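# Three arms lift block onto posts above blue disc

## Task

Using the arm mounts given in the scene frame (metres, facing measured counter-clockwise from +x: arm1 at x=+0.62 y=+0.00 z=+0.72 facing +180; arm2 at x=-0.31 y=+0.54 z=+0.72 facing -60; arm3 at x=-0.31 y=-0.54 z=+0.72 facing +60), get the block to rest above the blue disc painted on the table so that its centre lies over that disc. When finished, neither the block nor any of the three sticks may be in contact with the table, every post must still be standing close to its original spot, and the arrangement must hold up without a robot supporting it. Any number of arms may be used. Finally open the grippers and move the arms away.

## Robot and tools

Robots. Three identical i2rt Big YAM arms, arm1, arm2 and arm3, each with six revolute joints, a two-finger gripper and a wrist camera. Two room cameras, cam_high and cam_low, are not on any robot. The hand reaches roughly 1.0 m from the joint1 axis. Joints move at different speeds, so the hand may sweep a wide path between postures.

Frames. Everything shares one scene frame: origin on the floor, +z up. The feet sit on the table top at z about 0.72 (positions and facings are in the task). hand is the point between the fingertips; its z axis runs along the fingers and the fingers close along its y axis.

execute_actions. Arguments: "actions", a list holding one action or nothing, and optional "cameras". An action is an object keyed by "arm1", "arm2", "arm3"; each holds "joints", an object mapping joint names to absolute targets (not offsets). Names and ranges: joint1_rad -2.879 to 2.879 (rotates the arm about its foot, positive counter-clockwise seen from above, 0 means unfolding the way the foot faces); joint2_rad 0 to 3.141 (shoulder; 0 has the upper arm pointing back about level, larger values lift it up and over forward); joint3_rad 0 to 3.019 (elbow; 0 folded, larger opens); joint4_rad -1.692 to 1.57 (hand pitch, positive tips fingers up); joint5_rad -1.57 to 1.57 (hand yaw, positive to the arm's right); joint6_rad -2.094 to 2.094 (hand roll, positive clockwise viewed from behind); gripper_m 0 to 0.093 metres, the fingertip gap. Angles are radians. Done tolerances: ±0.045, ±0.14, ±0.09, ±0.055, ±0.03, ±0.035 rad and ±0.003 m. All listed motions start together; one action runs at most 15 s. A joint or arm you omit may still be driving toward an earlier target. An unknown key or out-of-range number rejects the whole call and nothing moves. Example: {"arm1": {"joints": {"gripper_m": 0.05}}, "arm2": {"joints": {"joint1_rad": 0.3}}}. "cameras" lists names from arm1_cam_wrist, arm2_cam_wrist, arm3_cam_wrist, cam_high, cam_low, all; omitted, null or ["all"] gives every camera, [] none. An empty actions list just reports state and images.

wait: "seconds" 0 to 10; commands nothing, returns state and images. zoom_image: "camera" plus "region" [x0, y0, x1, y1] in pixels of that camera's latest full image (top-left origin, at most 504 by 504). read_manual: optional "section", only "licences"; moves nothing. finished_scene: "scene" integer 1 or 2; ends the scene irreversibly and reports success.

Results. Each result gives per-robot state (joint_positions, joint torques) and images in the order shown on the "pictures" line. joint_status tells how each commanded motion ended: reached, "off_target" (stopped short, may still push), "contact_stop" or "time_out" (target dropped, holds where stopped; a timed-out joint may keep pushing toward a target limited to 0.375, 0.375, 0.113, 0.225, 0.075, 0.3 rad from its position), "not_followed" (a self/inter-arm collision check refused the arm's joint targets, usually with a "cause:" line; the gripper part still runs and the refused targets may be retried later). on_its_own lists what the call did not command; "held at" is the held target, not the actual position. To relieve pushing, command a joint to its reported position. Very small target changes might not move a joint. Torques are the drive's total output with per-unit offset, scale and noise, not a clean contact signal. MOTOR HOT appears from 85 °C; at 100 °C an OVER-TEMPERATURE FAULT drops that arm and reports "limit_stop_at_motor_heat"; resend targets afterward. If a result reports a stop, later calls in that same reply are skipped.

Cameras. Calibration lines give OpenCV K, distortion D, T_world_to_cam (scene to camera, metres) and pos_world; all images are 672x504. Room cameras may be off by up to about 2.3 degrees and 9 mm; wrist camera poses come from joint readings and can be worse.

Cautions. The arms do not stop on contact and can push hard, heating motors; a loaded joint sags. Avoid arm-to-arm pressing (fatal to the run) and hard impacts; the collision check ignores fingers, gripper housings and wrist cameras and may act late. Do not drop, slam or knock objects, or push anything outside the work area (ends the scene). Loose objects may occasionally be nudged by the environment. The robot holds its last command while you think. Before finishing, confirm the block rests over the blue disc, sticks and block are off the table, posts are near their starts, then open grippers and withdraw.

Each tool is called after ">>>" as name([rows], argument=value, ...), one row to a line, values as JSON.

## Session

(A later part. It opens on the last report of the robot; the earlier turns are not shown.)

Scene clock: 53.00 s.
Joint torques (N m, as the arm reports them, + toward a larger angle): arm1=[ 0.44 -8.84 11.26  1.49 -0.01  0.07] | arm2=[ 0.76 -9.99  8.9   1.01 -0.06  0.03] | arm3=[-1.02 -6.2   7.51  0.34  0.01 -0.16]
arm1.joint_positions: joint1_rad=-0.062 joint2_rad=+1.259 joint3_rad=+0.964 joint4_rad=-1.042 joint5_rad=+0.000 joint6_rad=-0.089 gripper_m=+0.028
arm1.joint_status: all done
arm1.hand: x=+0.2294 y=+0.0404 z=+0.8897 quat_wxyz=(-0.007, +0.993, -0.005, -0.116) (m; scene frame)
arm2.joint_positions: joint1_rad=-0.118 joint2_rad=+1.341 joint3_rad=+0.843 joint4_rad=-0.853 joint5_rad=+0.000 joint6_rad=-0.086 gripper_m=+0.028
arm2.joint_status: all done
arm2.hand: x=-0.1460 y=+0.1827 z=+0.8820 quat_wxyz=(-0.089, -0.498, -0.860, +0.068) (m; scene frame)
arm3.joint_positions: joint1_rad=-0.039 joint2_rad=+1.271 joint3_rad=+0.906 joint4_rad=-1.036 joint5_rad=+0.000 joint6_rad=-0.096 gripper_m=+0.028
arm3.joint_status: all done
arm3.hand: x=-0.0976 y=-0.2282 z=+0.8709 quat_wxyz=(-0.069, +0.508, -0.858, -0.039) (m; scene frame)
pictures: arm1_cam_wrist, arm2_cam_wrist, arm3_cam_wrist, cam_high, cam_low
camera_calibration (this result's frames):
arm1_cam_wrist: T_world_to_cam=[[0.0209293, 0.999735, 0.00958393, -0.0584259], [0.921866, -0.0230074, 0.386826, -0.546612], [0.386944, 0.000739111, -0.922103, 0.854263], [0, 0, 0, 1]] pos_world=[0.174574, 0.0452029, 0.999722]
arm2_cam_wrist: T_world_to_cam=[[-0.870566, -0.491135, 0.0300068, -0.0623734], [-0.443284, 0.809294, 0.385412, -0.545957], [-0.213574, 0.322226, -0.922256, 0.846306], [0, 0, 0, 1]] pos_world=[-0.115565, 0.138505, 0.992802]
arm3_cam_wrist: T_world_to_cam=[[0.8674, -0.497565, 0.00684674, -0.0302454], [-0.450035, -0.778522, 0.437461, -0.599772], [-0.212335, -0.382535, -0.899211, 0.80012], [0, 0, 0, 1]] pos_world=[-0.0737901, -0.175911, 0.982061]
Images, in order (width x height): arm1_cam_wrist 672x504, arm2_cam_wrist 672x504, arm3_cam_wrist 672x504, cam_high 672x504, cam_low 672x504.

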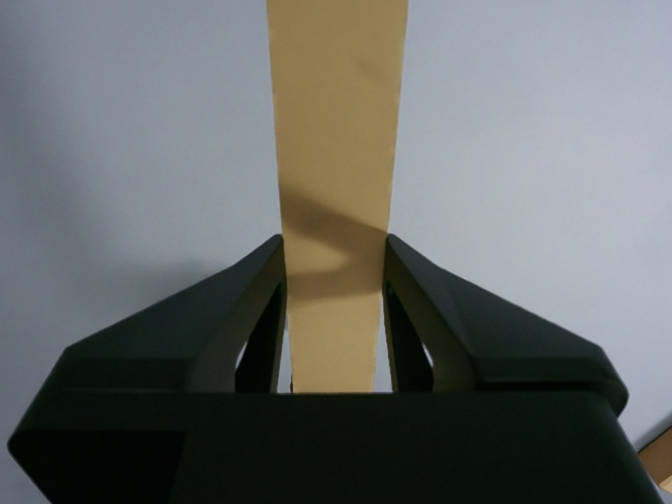

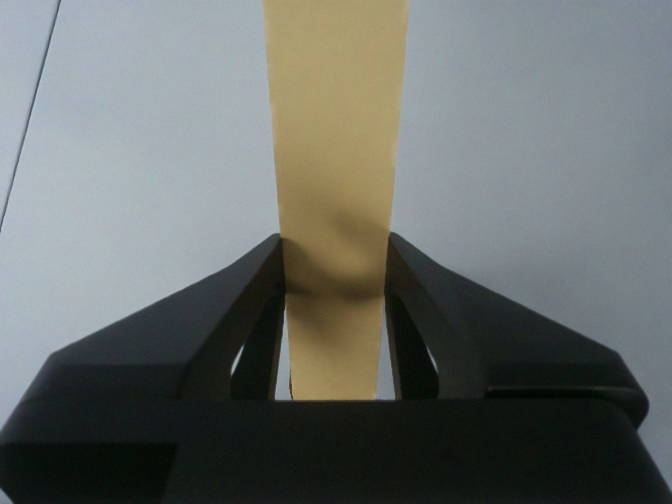

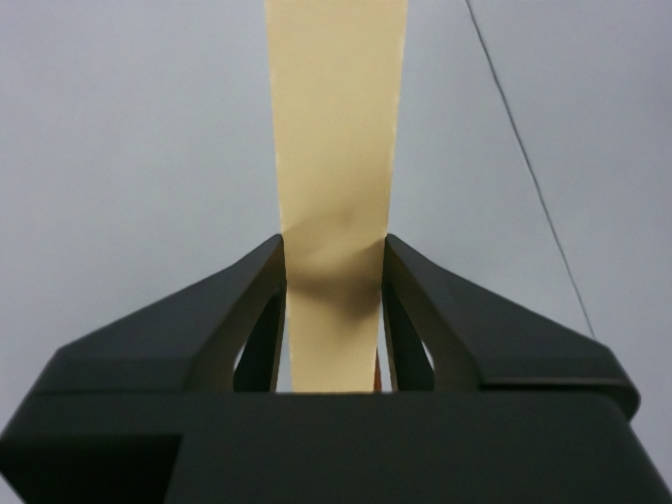

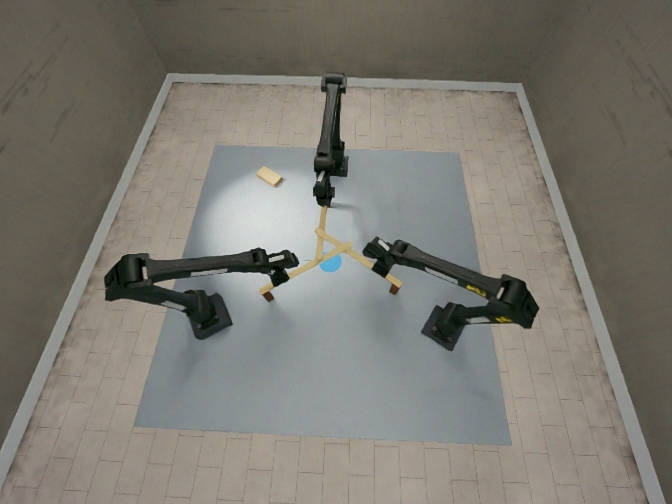

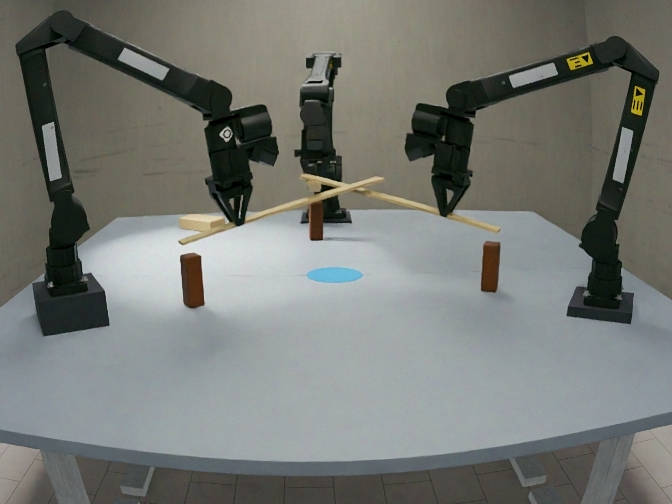

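>>> execute_actions([
  {"arm1": {"joints": {"joint2_rad": 1.298}}, "arm2": {"joints": {"joint1_rad": -0.103, "joint2_rad": 1.399, "joint3_rad": 0.882, "joint4_rad": -0.835}}, "arm3": {"joints": {"joint1_rad": -0.054, "joint2_rad": 1.308, "joint4_rad": -1.005}}},
])

Scene clock: 67.07 s.
Joint torques (N m, as the arm reports them, + toward a larger angle): arm1=[ 0.24 -8.35 11.11  1.45 -0.01  0.06] | arm2=[  2.19 -10.65  11.65   0.82  -0.06   0.02] | arm3=[-1.23 -6.63  7.44  1.35  0.01 -0.13]
arm1.joint_positions: joint1_rad=-0.062 joint2_rad=+1.289 joint3_rad=+0.964 joint4_rad=-1.042 joint5_rad=+0.000 joint6_rad=-0.089 gripper_m=+0.028
arm1.joint_status: all done
arm1.hand: x=+0.2287 y=+0.0404 z=+0.8787 quat_wxyz=(-0.005, +0.995, -0.005, -0.101) (m; scene frame)
arm2.joint_positions: joint1_rad=-0.110 joint2_rad=+1.398 joint3_rad=+0.843 joint4_rad=-0.847 joint5_rad=+0.000 joint6_rad=-0.086 gripper_m=+0.028
arm2.joint_status: all done
arm2.hand: x=-0.1438 y=+0.1851 z=+0.8615 quat_wxyz=(-0.069, -0.496, -0.864, +0.054) (m; scene frame)
arm3.joint_positions: joint1_rad=-0.046 joint2_rad=+1.302 joint3_rad=+0.906 joint4_rad=-1.022 joint5_rad=+0.000 joint6_rad=-0.096 gripper_m=+0.028
arm3.joint_status: all done
arm3.hand: x=-0.0936 y=-0.2270 z=+0.8608 quat_wxyz=(-0.062, +0.505, -0.860, -0.035) (m; scene frame)
pictures: arm1_cam_wrist, arm2_cam_wrist, arm3_cam_wrist, cam_high, cam_low
camera_calibration (this result's frames):
arm1_cam_wrist: T_world_to_cam=[[0.0204282, 0.999765, 0.00727212, -0.05614], [0.910014, -0.0216058, 0.414014, -0.562886], [0.414074, -0.00183984, -0.910242, 0.82785], [0, 0, 0, 1]] pos_world=[0.17059, 0.0454883, 0.986995]
arm2_cam_wrist: T_world_to_cam=[[-0.866242, -0.498953, 0.0259141, -0.053148], [-0.44049, 0.787163, 0.431674, -0.574369], [-0.235784, 0.362519, -0.901657, 0.798631], [0, 0, 0, 1]] pos_world=[-0.110739, 0.136085, 0.969409]
arm3_cam_wrist: T_world_to_cam=[[0.863922, -0.503593, 0.00569745, -0.0337313], [-0.451481, -0.769411, 0.451853, -0.603048], [-0.223166, -0.392938, -0.892074, 0.782782], [0, 0, 0, 1]] pos_world=[-0.0684329, -0.173394, 0.970981]
Images, in order (width x height): arm1_cam_wrist 672x504, arm2_cam_wrist 672x504, arm3_cam_wrist 672x504, cam_high 672x504, cam_low 672x504.

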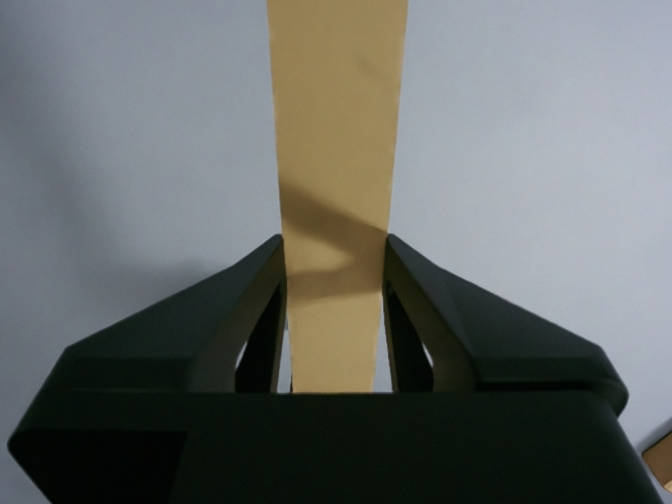

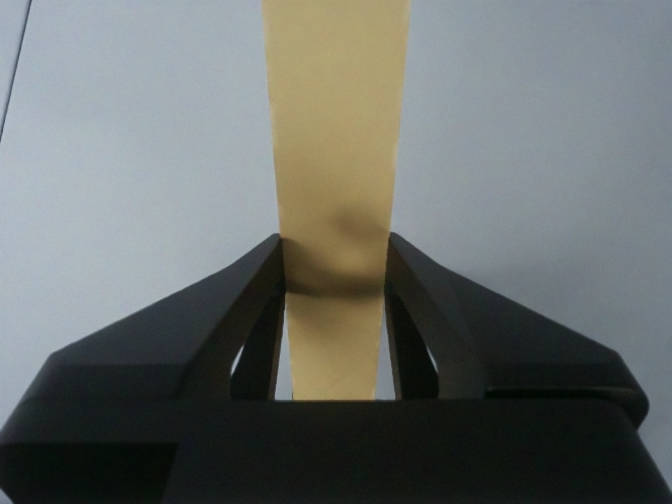

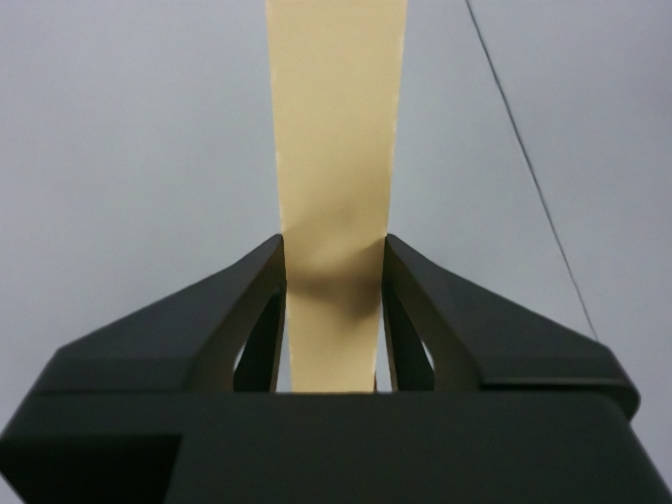

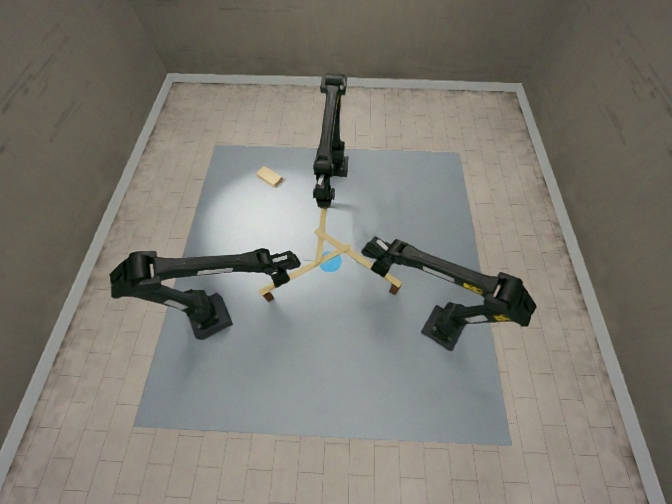

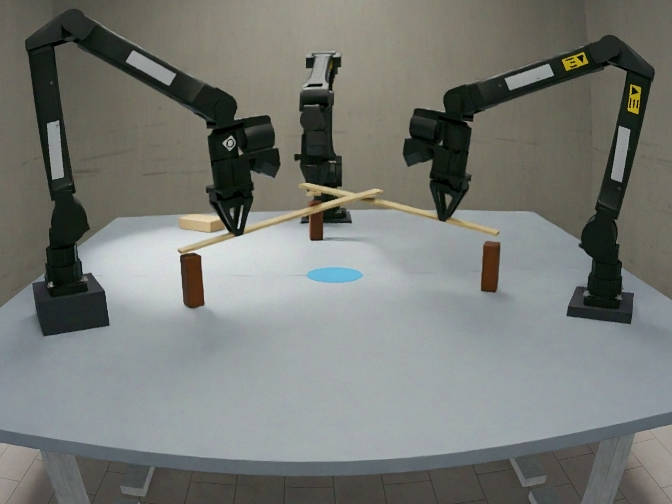

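>>> zoom_image(camera="cam_low", region=[270, 150, 410, 250])

>>> zoom_image(camera="cam_low", region=[165, 200, 285, 320])

>>> zoom_image(camera="cam_low", region=[400, 180, 520, 300])

Region (270, 150, 410, 250) of cam_low's 672x504 image, scaled by 3.600, with more detail than that image has; it fills the top 360 rows of this view, and the rest is white.

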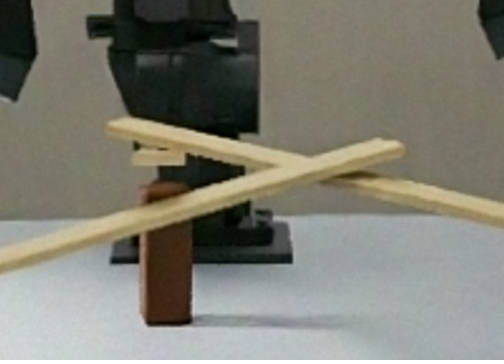

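Region (165, 200, 285, 320) of cam_low's 672x504 image, scaled by 4.200, with more detail than that image has.

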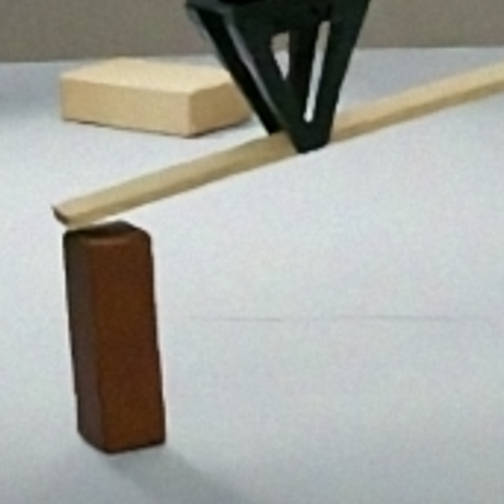

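Region (400, 180, 520, 300) of cam_low's 672x504 image, scaled by 4.200, with more detail than that image has.

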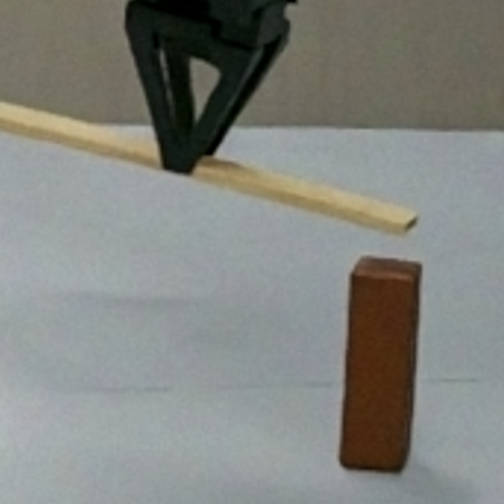

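>>> execute_actions([
  {"arm1": {"joints": {"joint2_rad": 1.336}}, "arm2": {"joints": {"joint1_rad": -0.098, "joint2_rad": 1.412, "joint3_rad": 0.855, "joint4_rad": -0.876}}, "arm3": {"joints": {"joint2_rad": 1.349, "joint4_rad": -0.979}}},
])

Scene clock: 70.77 s.
Joint torques (N m, as the arm reports them, + toward a larger angle): arm1=[ 0.5  -8.56 10.93  1.35 -0.01  0.07] | arm2=[  2.27 -10.13   9.38  -0.16  -0.02   0.04] | arm3=[-1.15 -7.25  7.31  1.23  0.01 -0.16]
arm1.joint_positions: joint1_rad=-0.062 joint2_rad=+1.326 joint3_rad=+0.964 joint4_rad=-1.042 joint5_rad=+0.000 joint6_rad=-0.089 gripper_m=+0.028
arm1.joint_status: all done
arm1.hand: x=+0.2282 y=+0.0403 z=+0.8648 quat_wxyz=(-0.003, +0.997, -0.005, -0.083) (m; scene frame)
arm2.joint_positions: joint1_rad=-0.106 joint2_rad=+1.404 joint3_rad=+0.843 joint4_rad=-0.866 joint5_rad=+0.000 joint6_rad=-0.086 gripper_m=+0.028
arm2.joint_status: all done
arm2.hand: x=-0.1444 y=+0.1903 z=+0.8585 quat_wxyz=(-0.058, -0.495, -0.866, +0.046) (m; scene frame)
arm3.joint_positions: joint1_rad=-0.046 joint2_rad=+1.346 joint3_rad=+0.906 joint4_rad=-0.995 joint5_rad=+0.000 joint6_rad=-0.096 gripper_m=+0.028
arm3.joint_status: all done
arm3.hand: x=-0.0905 y=-0.2221 z=+0.8458 quat_wxyz=(-0.054, +0.505, -0.861, -0.031) (m; scene frame)
pictures: arm1_cam_wrist, arm2_cam_wrist, arm3_cam_wrist, cam_high, cam_low
camera_calibration (this result's frames):
arm1_cam_wrist: T_world_to_cam=[[0.0198961, 0.999793, 0.00434809, -0.0533095], [0.893991, -0.0197374, 0.44765, -0.582206], [0.447643, -0.00501932, -0.894198, 0.793995], [0, 0, 0, 1]] pos_world=[0.166121, 0.0457926, 0.970845]
arm2_cam_wrist: T_world_to_cam=[[-0.863991, -0.502943, 0.0238133, -0.0480495], [-0.438809, 0.775324, 0.454224, -0.594318], [-0.246912, 0.381996, -0.890569, 0.77906], [0, 0, 0, 1]] pos_world=[-0.109947, 0.139025, 0.964905]
arm3_cam_wrist: T_world_to_cam=[[0.864072, -0.503349, 0.00438206, -0.0327356], [-0.446847, -0.763011, 0.467057, -0.602153], [-0.231749, -0.405529, -0.884216, 0.761848], [0, 0, 0, 1]] pos_world=[-0.0642264, -0.166975, 0.955022]
Images, in order (width x height): arm1_cam_wrist 672x504, arm2_cam_wrist 672x504, arm3_cam_wrist 672x504, cam_high 672x504, cam_low 672x504.

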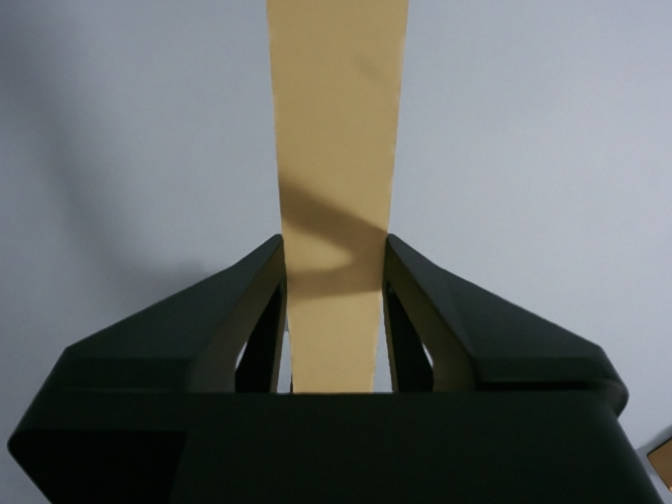

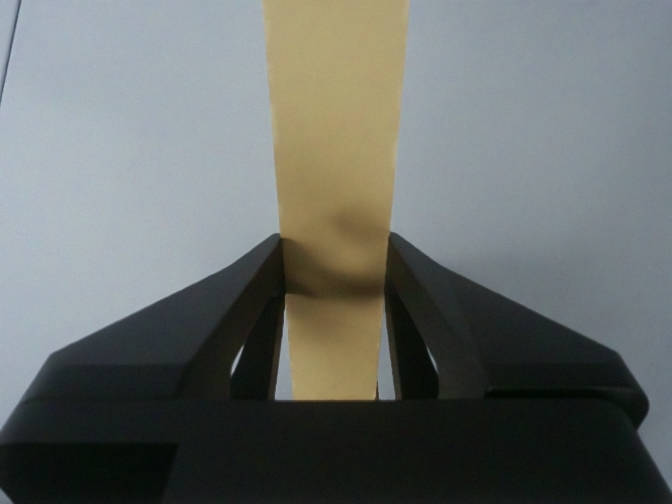

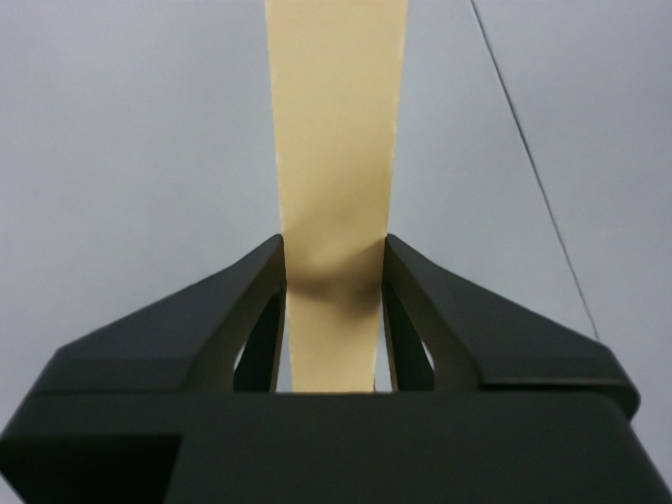

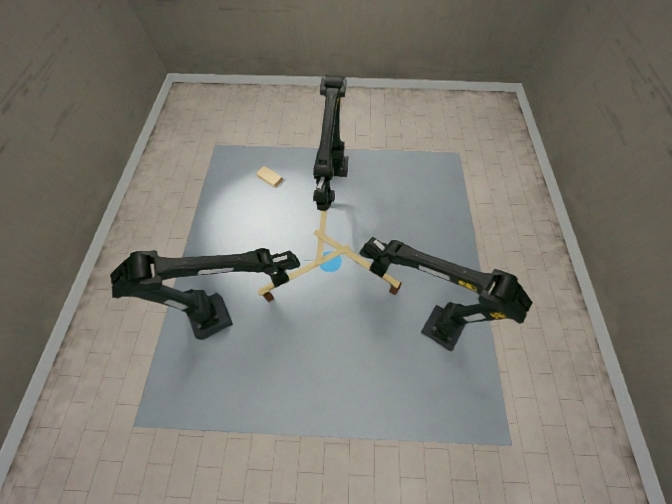

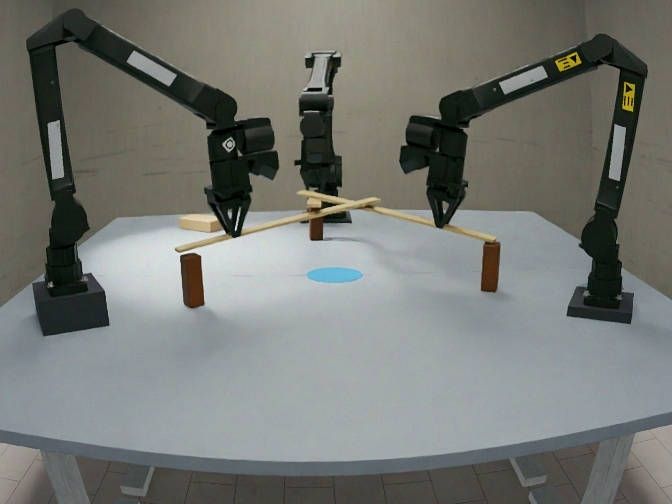

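>>> zoom_image(camera="cam_low", region=[280, 170, 400, 250])

>>> zoom_image(camera="cam_low", region=[165, 200, 285, 320])

>>> zoom_image(camera="cam_low", region=[400, 180, 520, 300])

>>> zoom_image(camera="cam_high", region=[290, 200, 380, 290])

Region (280, 170, 400, 250) of cam_low's 672x504 image, scaled by 4.200, with more detail than that image has.

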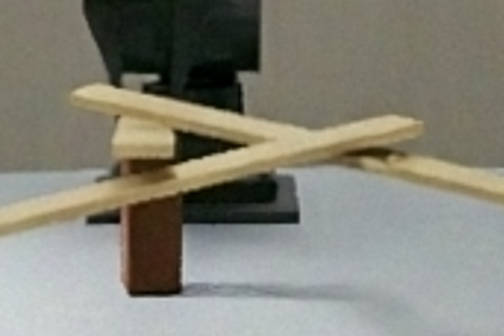

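Region (165, 200, 285, 320) of cam_low's 672x504 image, scaled by 4.200, with more detail than that image has.

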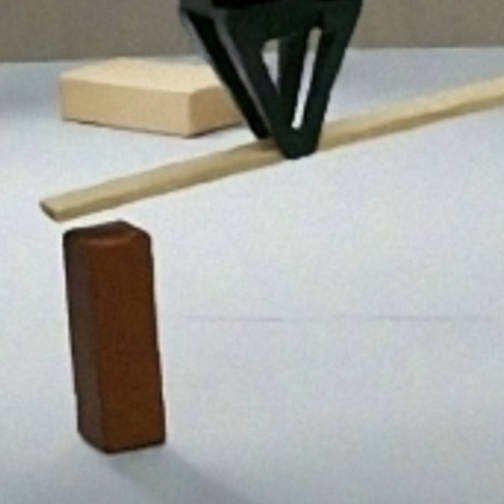

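Region (400, 180, 520, 300) of cam_low's 672x504 image, scaled by 4.200, with more detail than that image has.

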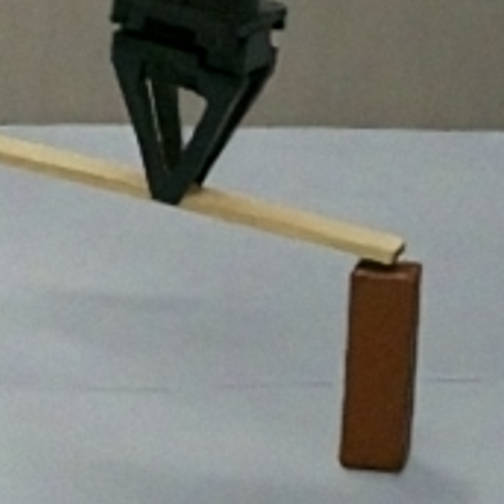

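Region (290, 200, 380, 290) of cam_high's 672x504 image, scaled by 5.600, with more detail than that image has.

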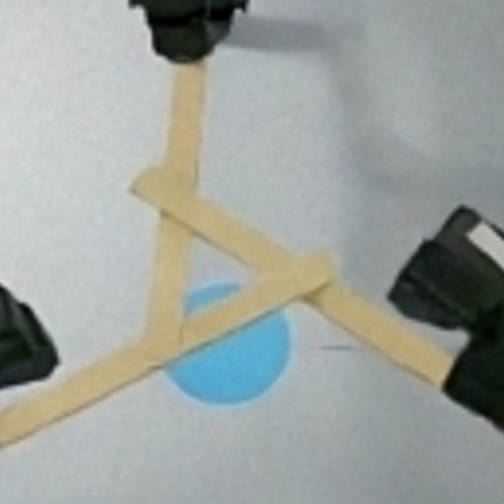

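>>> execute_actions([
  {"arm1": {"joints": {"joint2_rad": 1.361}}, "arm2": {"joints": {"joint2_rad": 1.441, "joint4_rad": -0.829}}, "arm3": {"joints": {"joint2_rad": 1.372, "joint4_rad": -1.019}}},
])

>>> zoom_image(camera="cam_low", region=[280, 170, 400, 250])

>>> zoom_image(camera="cam_low", region=[165, 200, 285, 320])

>>> zoom_image(camera="cam_low", region=[400, 180, 520, 300])

>>> zoom_image(camera="cam_high", region=[290, 200, 380, 290])

Scene clock: 74.77 s.
Joint torques (N m, as the arm reports them, + toward a larger angle): arm1=[ 0.43 -8.65 10.69  1.34 -0.01  0.06] | arm2=[  2.5  -10.69   9.24   0.99  -0.04   0.03] | arm3=[-1.14 -7.02  7.18  0.2   0.01 -0.16]
arm1.joint_positions: joint1_rad=-0.062 joint2_rad=+1.349 joint3_rad=+0.964 joint4_rad=-1.042 joint5_rad=+0.000 joint6_rad=-0.089 gripper_m=+0.028
arm1.joint_status: all done
arm1.hand: x=+0.2282 y=+0.0402 z=+0.8564 quat_wxyz=(-0.002, +0.997, -0.005, -0.071) (m; scene frame)
arm2.joint_positions: joint1_rad=-0.106 joint2_rad=+1.435 joint3_rad=+0.843 joint4_rad=-0.844 joint5_rad=+0.000 joint6_rad=-0.086 gripper_m=+0.028
arm2.joint_status: all done
arm2.hand: x=-0.1431 y=+0.1874 z=+0.8478 quat_wxyz=(-0.054, -0.495, -0.866, +0.044) (m; scene frame)
arm3.joint_positions: joint1_rad=-0.046 joint2_rad=+1.363 joint3_rad=+0.906 joint4_rad=-1.011 joint5_rad=+0.000 joint6_rad=-0.096 gripper_m=+0.028
arm3.joint_status: all done
arm3.hand: x=-0.0931 y=-0.2258 z=+0.8393 quat_wxyz=(-0.039, +0.506, -0.861, -0.024) (m; scene frame)
pictures: arm1_cam_wrist, arm2_cam_wrist, arm3_cam_wrist, cam_high, cam_low
camera_calibration (this result's frames):
arm1_cam_wrist: T_world_to_cam=[[0.0196282, 0.999804, 0.00257883, -0.0516293], [0.883745, -0.0185559, 0.467602, -0.593222], [0.467558, -0.00689917, -0.883936, 0.77327], [0, 0, 0, 1]] pos_world=[0.163721, 0.0459463, 0.961046]
arm2_cam_wrist: T_world_to_cam=[[-0.864133, -0.502739, 0.0229798, -0.0475167], [-0.436586, 0.771575, 0.462672, -0.592746], [-0.250334, 0.389777, -0.886232, 0.765419], [0, 0, 0, 1]] pos_world=[-0.108235, 0.135116, 0.953677]
arm3_cam_wrist: T_world_to_cam=[[0.864327, -0.502927, 0.00179652, -0.0299951], [-0.437363, -0.749876, 0.496387, -0.623817], [-0.248299, -0.429826, -0.8681, 0.73338], [0, 0, 0, 1]] pos_world=[-0.0648111, -0.167645, 0.946356]
Images, in order (width x height): arm1_cam_wrist 672x504, arm2_cam_wrist 672x504, arm3_cam_wrist 672x504, cam_high 672x504, cam_low 672x504.

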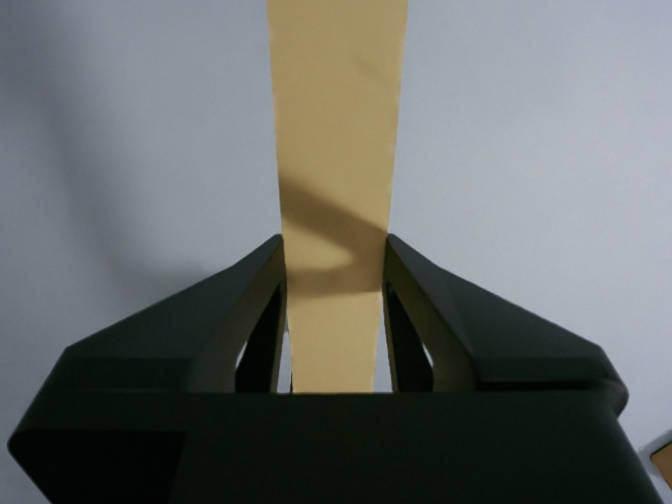

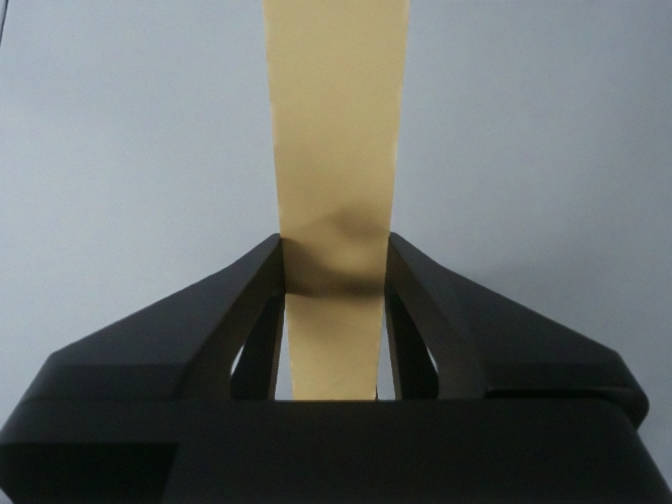

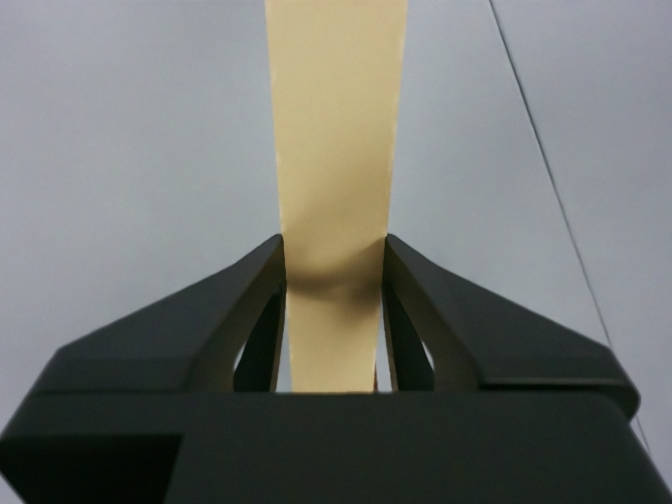

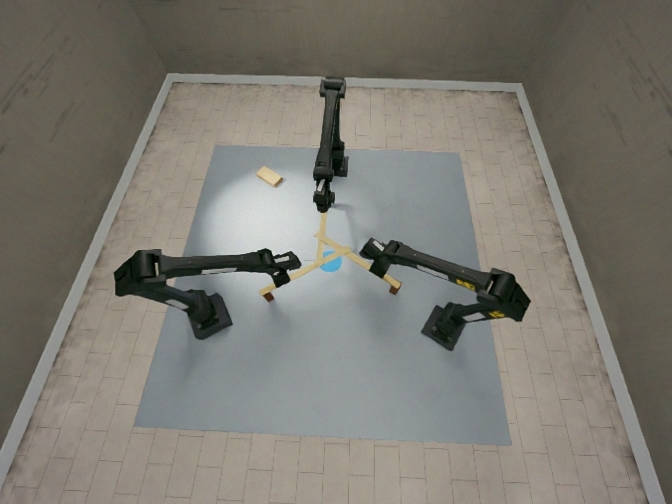

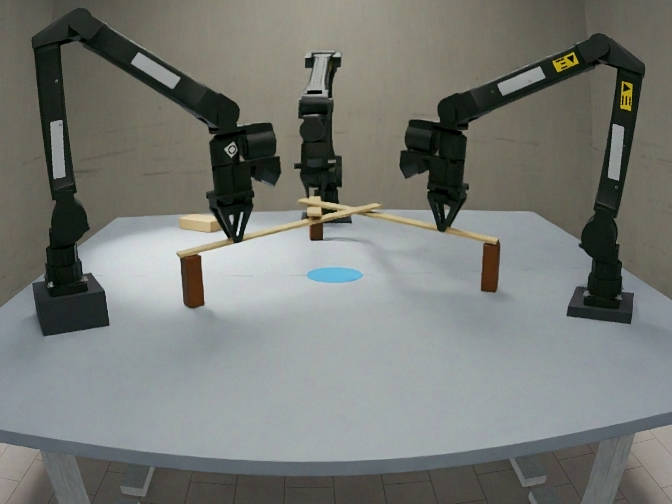

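Region (280, 170, 400, 250) of cam_low's 672x504 image, scaled by 4.200, with more detail than that image has.

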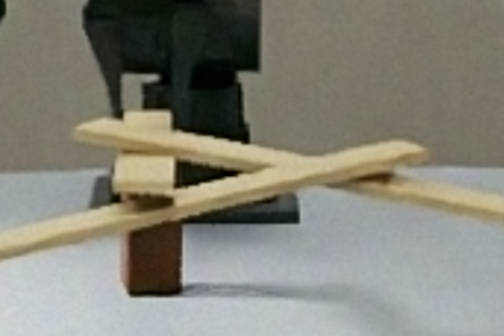

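Region (165, 200, 285, 320) of cam_low's 672x504 image, scaled by 4.200, with more detail than that image has.

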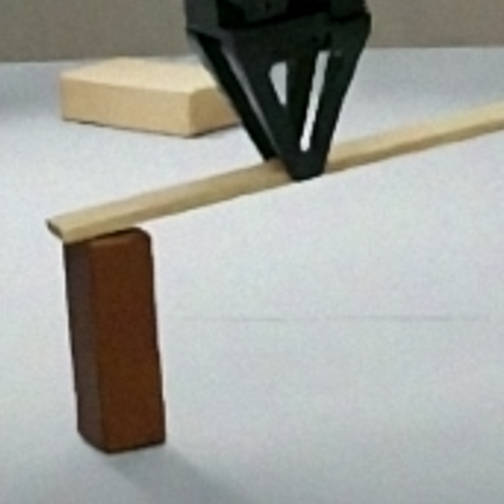

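Region (400, 180, 520, 300) of cam_low's 672x504 image, scaled by 4.200, with more detail than that image has.

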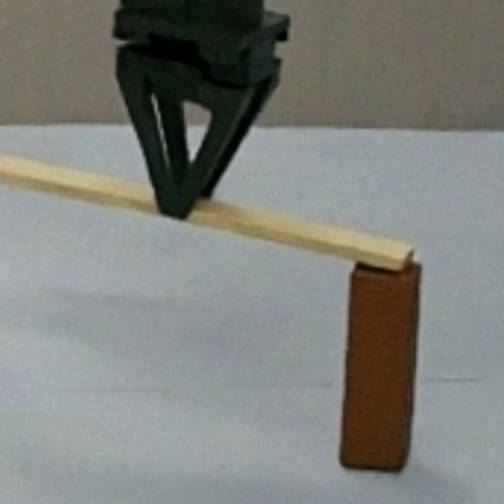

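Region (290, 200, 380, 290) of cam_high's 672x504 image, scaled by 5.600, with more detail than that image has.

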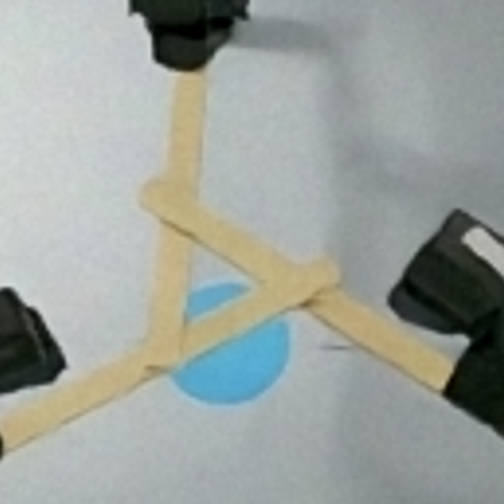

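>>> zoom_image(camera="cam_low", region=[170, 235, 220, 275])

>>> zoom_image(camera="cam_low", region=[465, 222, 515, 262])

>>> zoom_image(camera="cam_low", region=[292, 188, 342, 228])

>>> zoom_image(camera="cam_low", region=[340, 190, 400, 230])

Region (170, 235, 220, 275) of cam_low's 672x504 image, scaled by 10.080, with more detail than that image has; it fills the top 403 rows of this view, and the rest is white.

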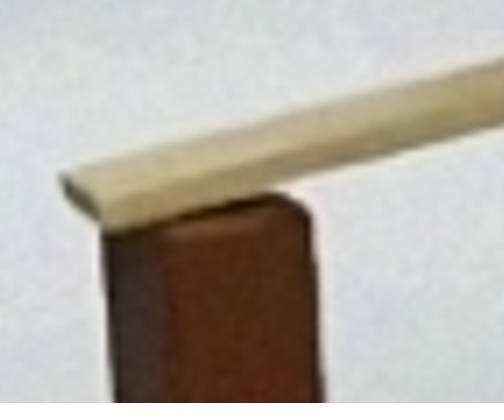

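Region (465, 222, 515, 262) of cam_low's 672x504 image, scaled by 10.080, with more detail than that image has; it fills the top 403 rows of this view, and the rest is white.

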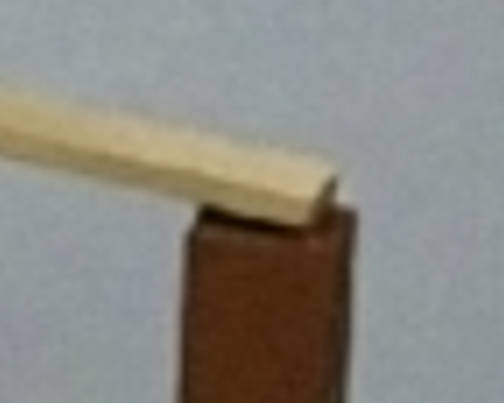

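Region (292, 188, 342, 228) of cam_low's 672x504 image, scaled by 10.080, with more detail than that image has; it fills the top 403 rows of this view, and the rest is white.

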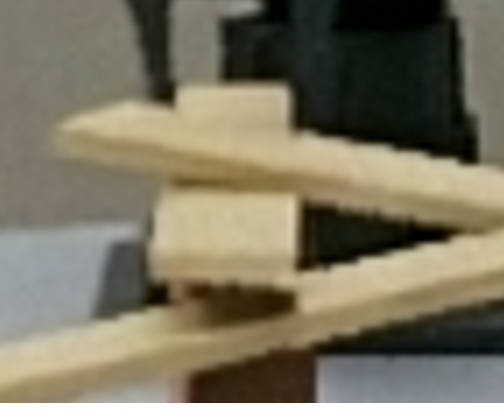

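Region (340, 190, 400, 230) of cam_low's 672x504 image, scaled by 8.400, with more detail than that image has.

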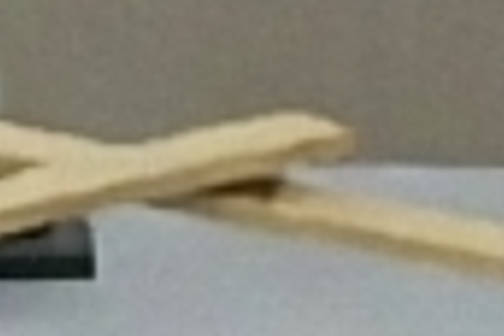

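>>> execute_actions([
  {"arm1": {"joints": {"joint2_rad": 1.375}}, "arm2": {"joints": {"joint2_rad": 1.455}}, "arm3": {"joints": {"joint2_rad": 1.384}}},
], cameras=["cam_low", "cam_high"])

>>> zoom_image(camera="cam_low", region=[170, 235, 220, 275])

>>> zoom_image(camera="cam_low", region=[465, 222, 515, 262])

>>> zoom_image(camera="cam_low", region=[292, 188, 342, 228])

>>> zoom_image(camera="cam_low", region=[340, 190, 400, 230])

Scene clock: 76.87 s.
Joint torques (N m, as the arm reports them, + toward a larger angle): arm1=[ 0.47 -8.68 10.64  1.3  -0.01  0.06] | arm2=[ 2.57 -9.87  9.15  0.96 -0.03  0.01] | arm3=[-1.16 -6.97  7.05  0.17 -0.01 -0.16]
arm1.joint_positions: joint1_rad=-0.062 joint2_rad=+1.361 joint3_rad=+0.964 joint4_rad=-1.042 joint5_rad=+0.000 joint6_rad=-0.089 gripper_m=+0.028
arm1.joint_status: all done
arm1.hand: x=+0.2282 y=+0.0402 z=+0.8520 quat_wxyz=(-0.002, +0.998, -0.005, -0.066) (m; scene frame)
arm2.joint_positions: joint1_rad=-0.106 joint2_rad=+1.441 joint3_rad=+0.843 joint4_rad=-0.844 joint5_rad=+0.000 joint6_rad=-0.086 gripper_m=+0.028
arm2.joint_status: all done
arm2.hand: x=-0.1433 y=+0.1877 z=+0.8457 quat_wxyz=(-0.052, -0.495, -0.866, +0.042) (m; scene frame)
arm3.joint_positions: joint1_rad=-0.047 joint2_rad=+1.373 joint3_rad=+0.906 joint4_rad=-1.011 joint5_rad=+0.000 joint6_rad=-0.096 gripper_m=+0.028
arm3.joint_status: all done
arm3.hand: x=-0.0932 y=-0.2261 z=+0.8356 quat_wxyz=(-0.035, +0.506, -0.862, -0.022) (m; scene frame)
pictures: cam_high, cam_low
Images, in order (width x height): cam_high 672x504, cam_low 672x504.

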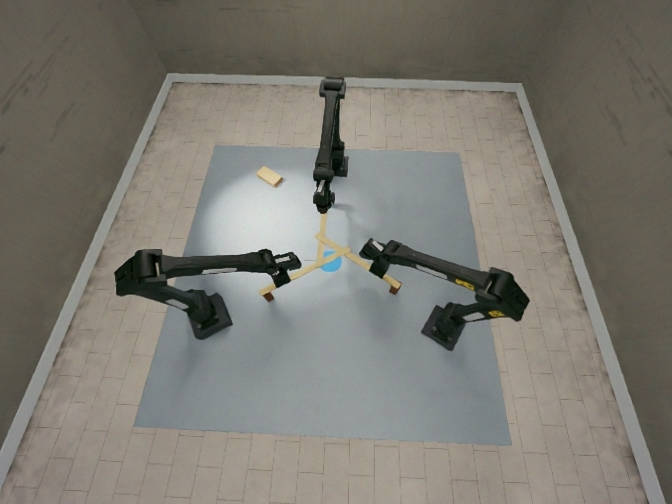

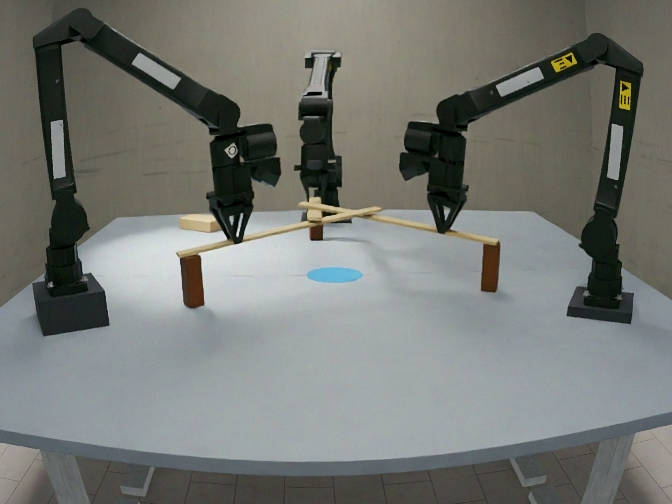

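Region (170, 235, 220, 275) of cam_low's 672x504 image, scaled by 10.080, with more detail than that image has; it fills the top 403 rows of this view, and the rest is white.

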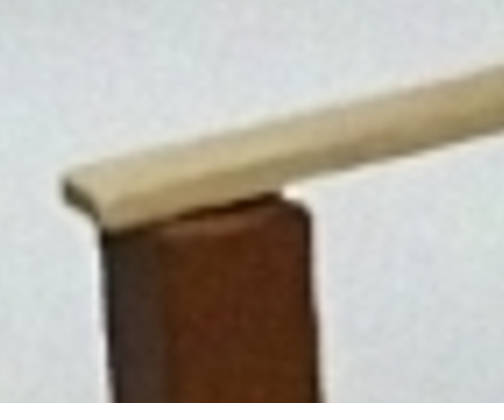

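Region (465, 222, 515, 262) of cam_low's 672x504 image, scaled by 10.080, with more detail than that image has; it fills the top 403 rows of this view, and the rest is white.

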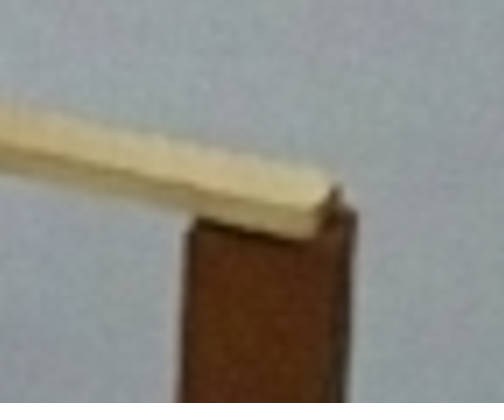

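Region (292, 188, 342, 228) of cam_low's 672x504 image, scaled by 10.080, with more detail than that image has; it fills the top 403 rows of this view, and the rest is white.

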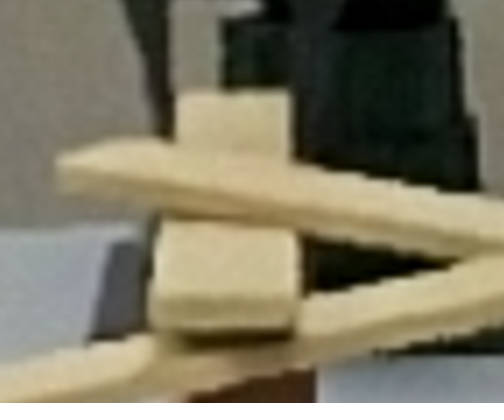

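Region (340, 190, 400, 230) of cam_low's 672x504 image, scaled by 8.400, with more detail than that image has.

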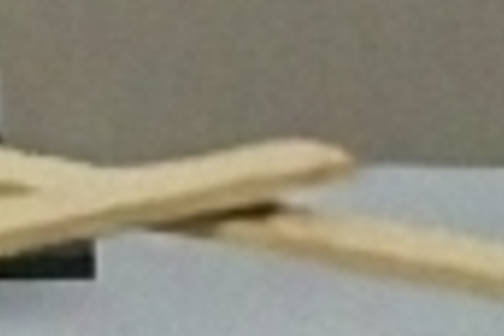

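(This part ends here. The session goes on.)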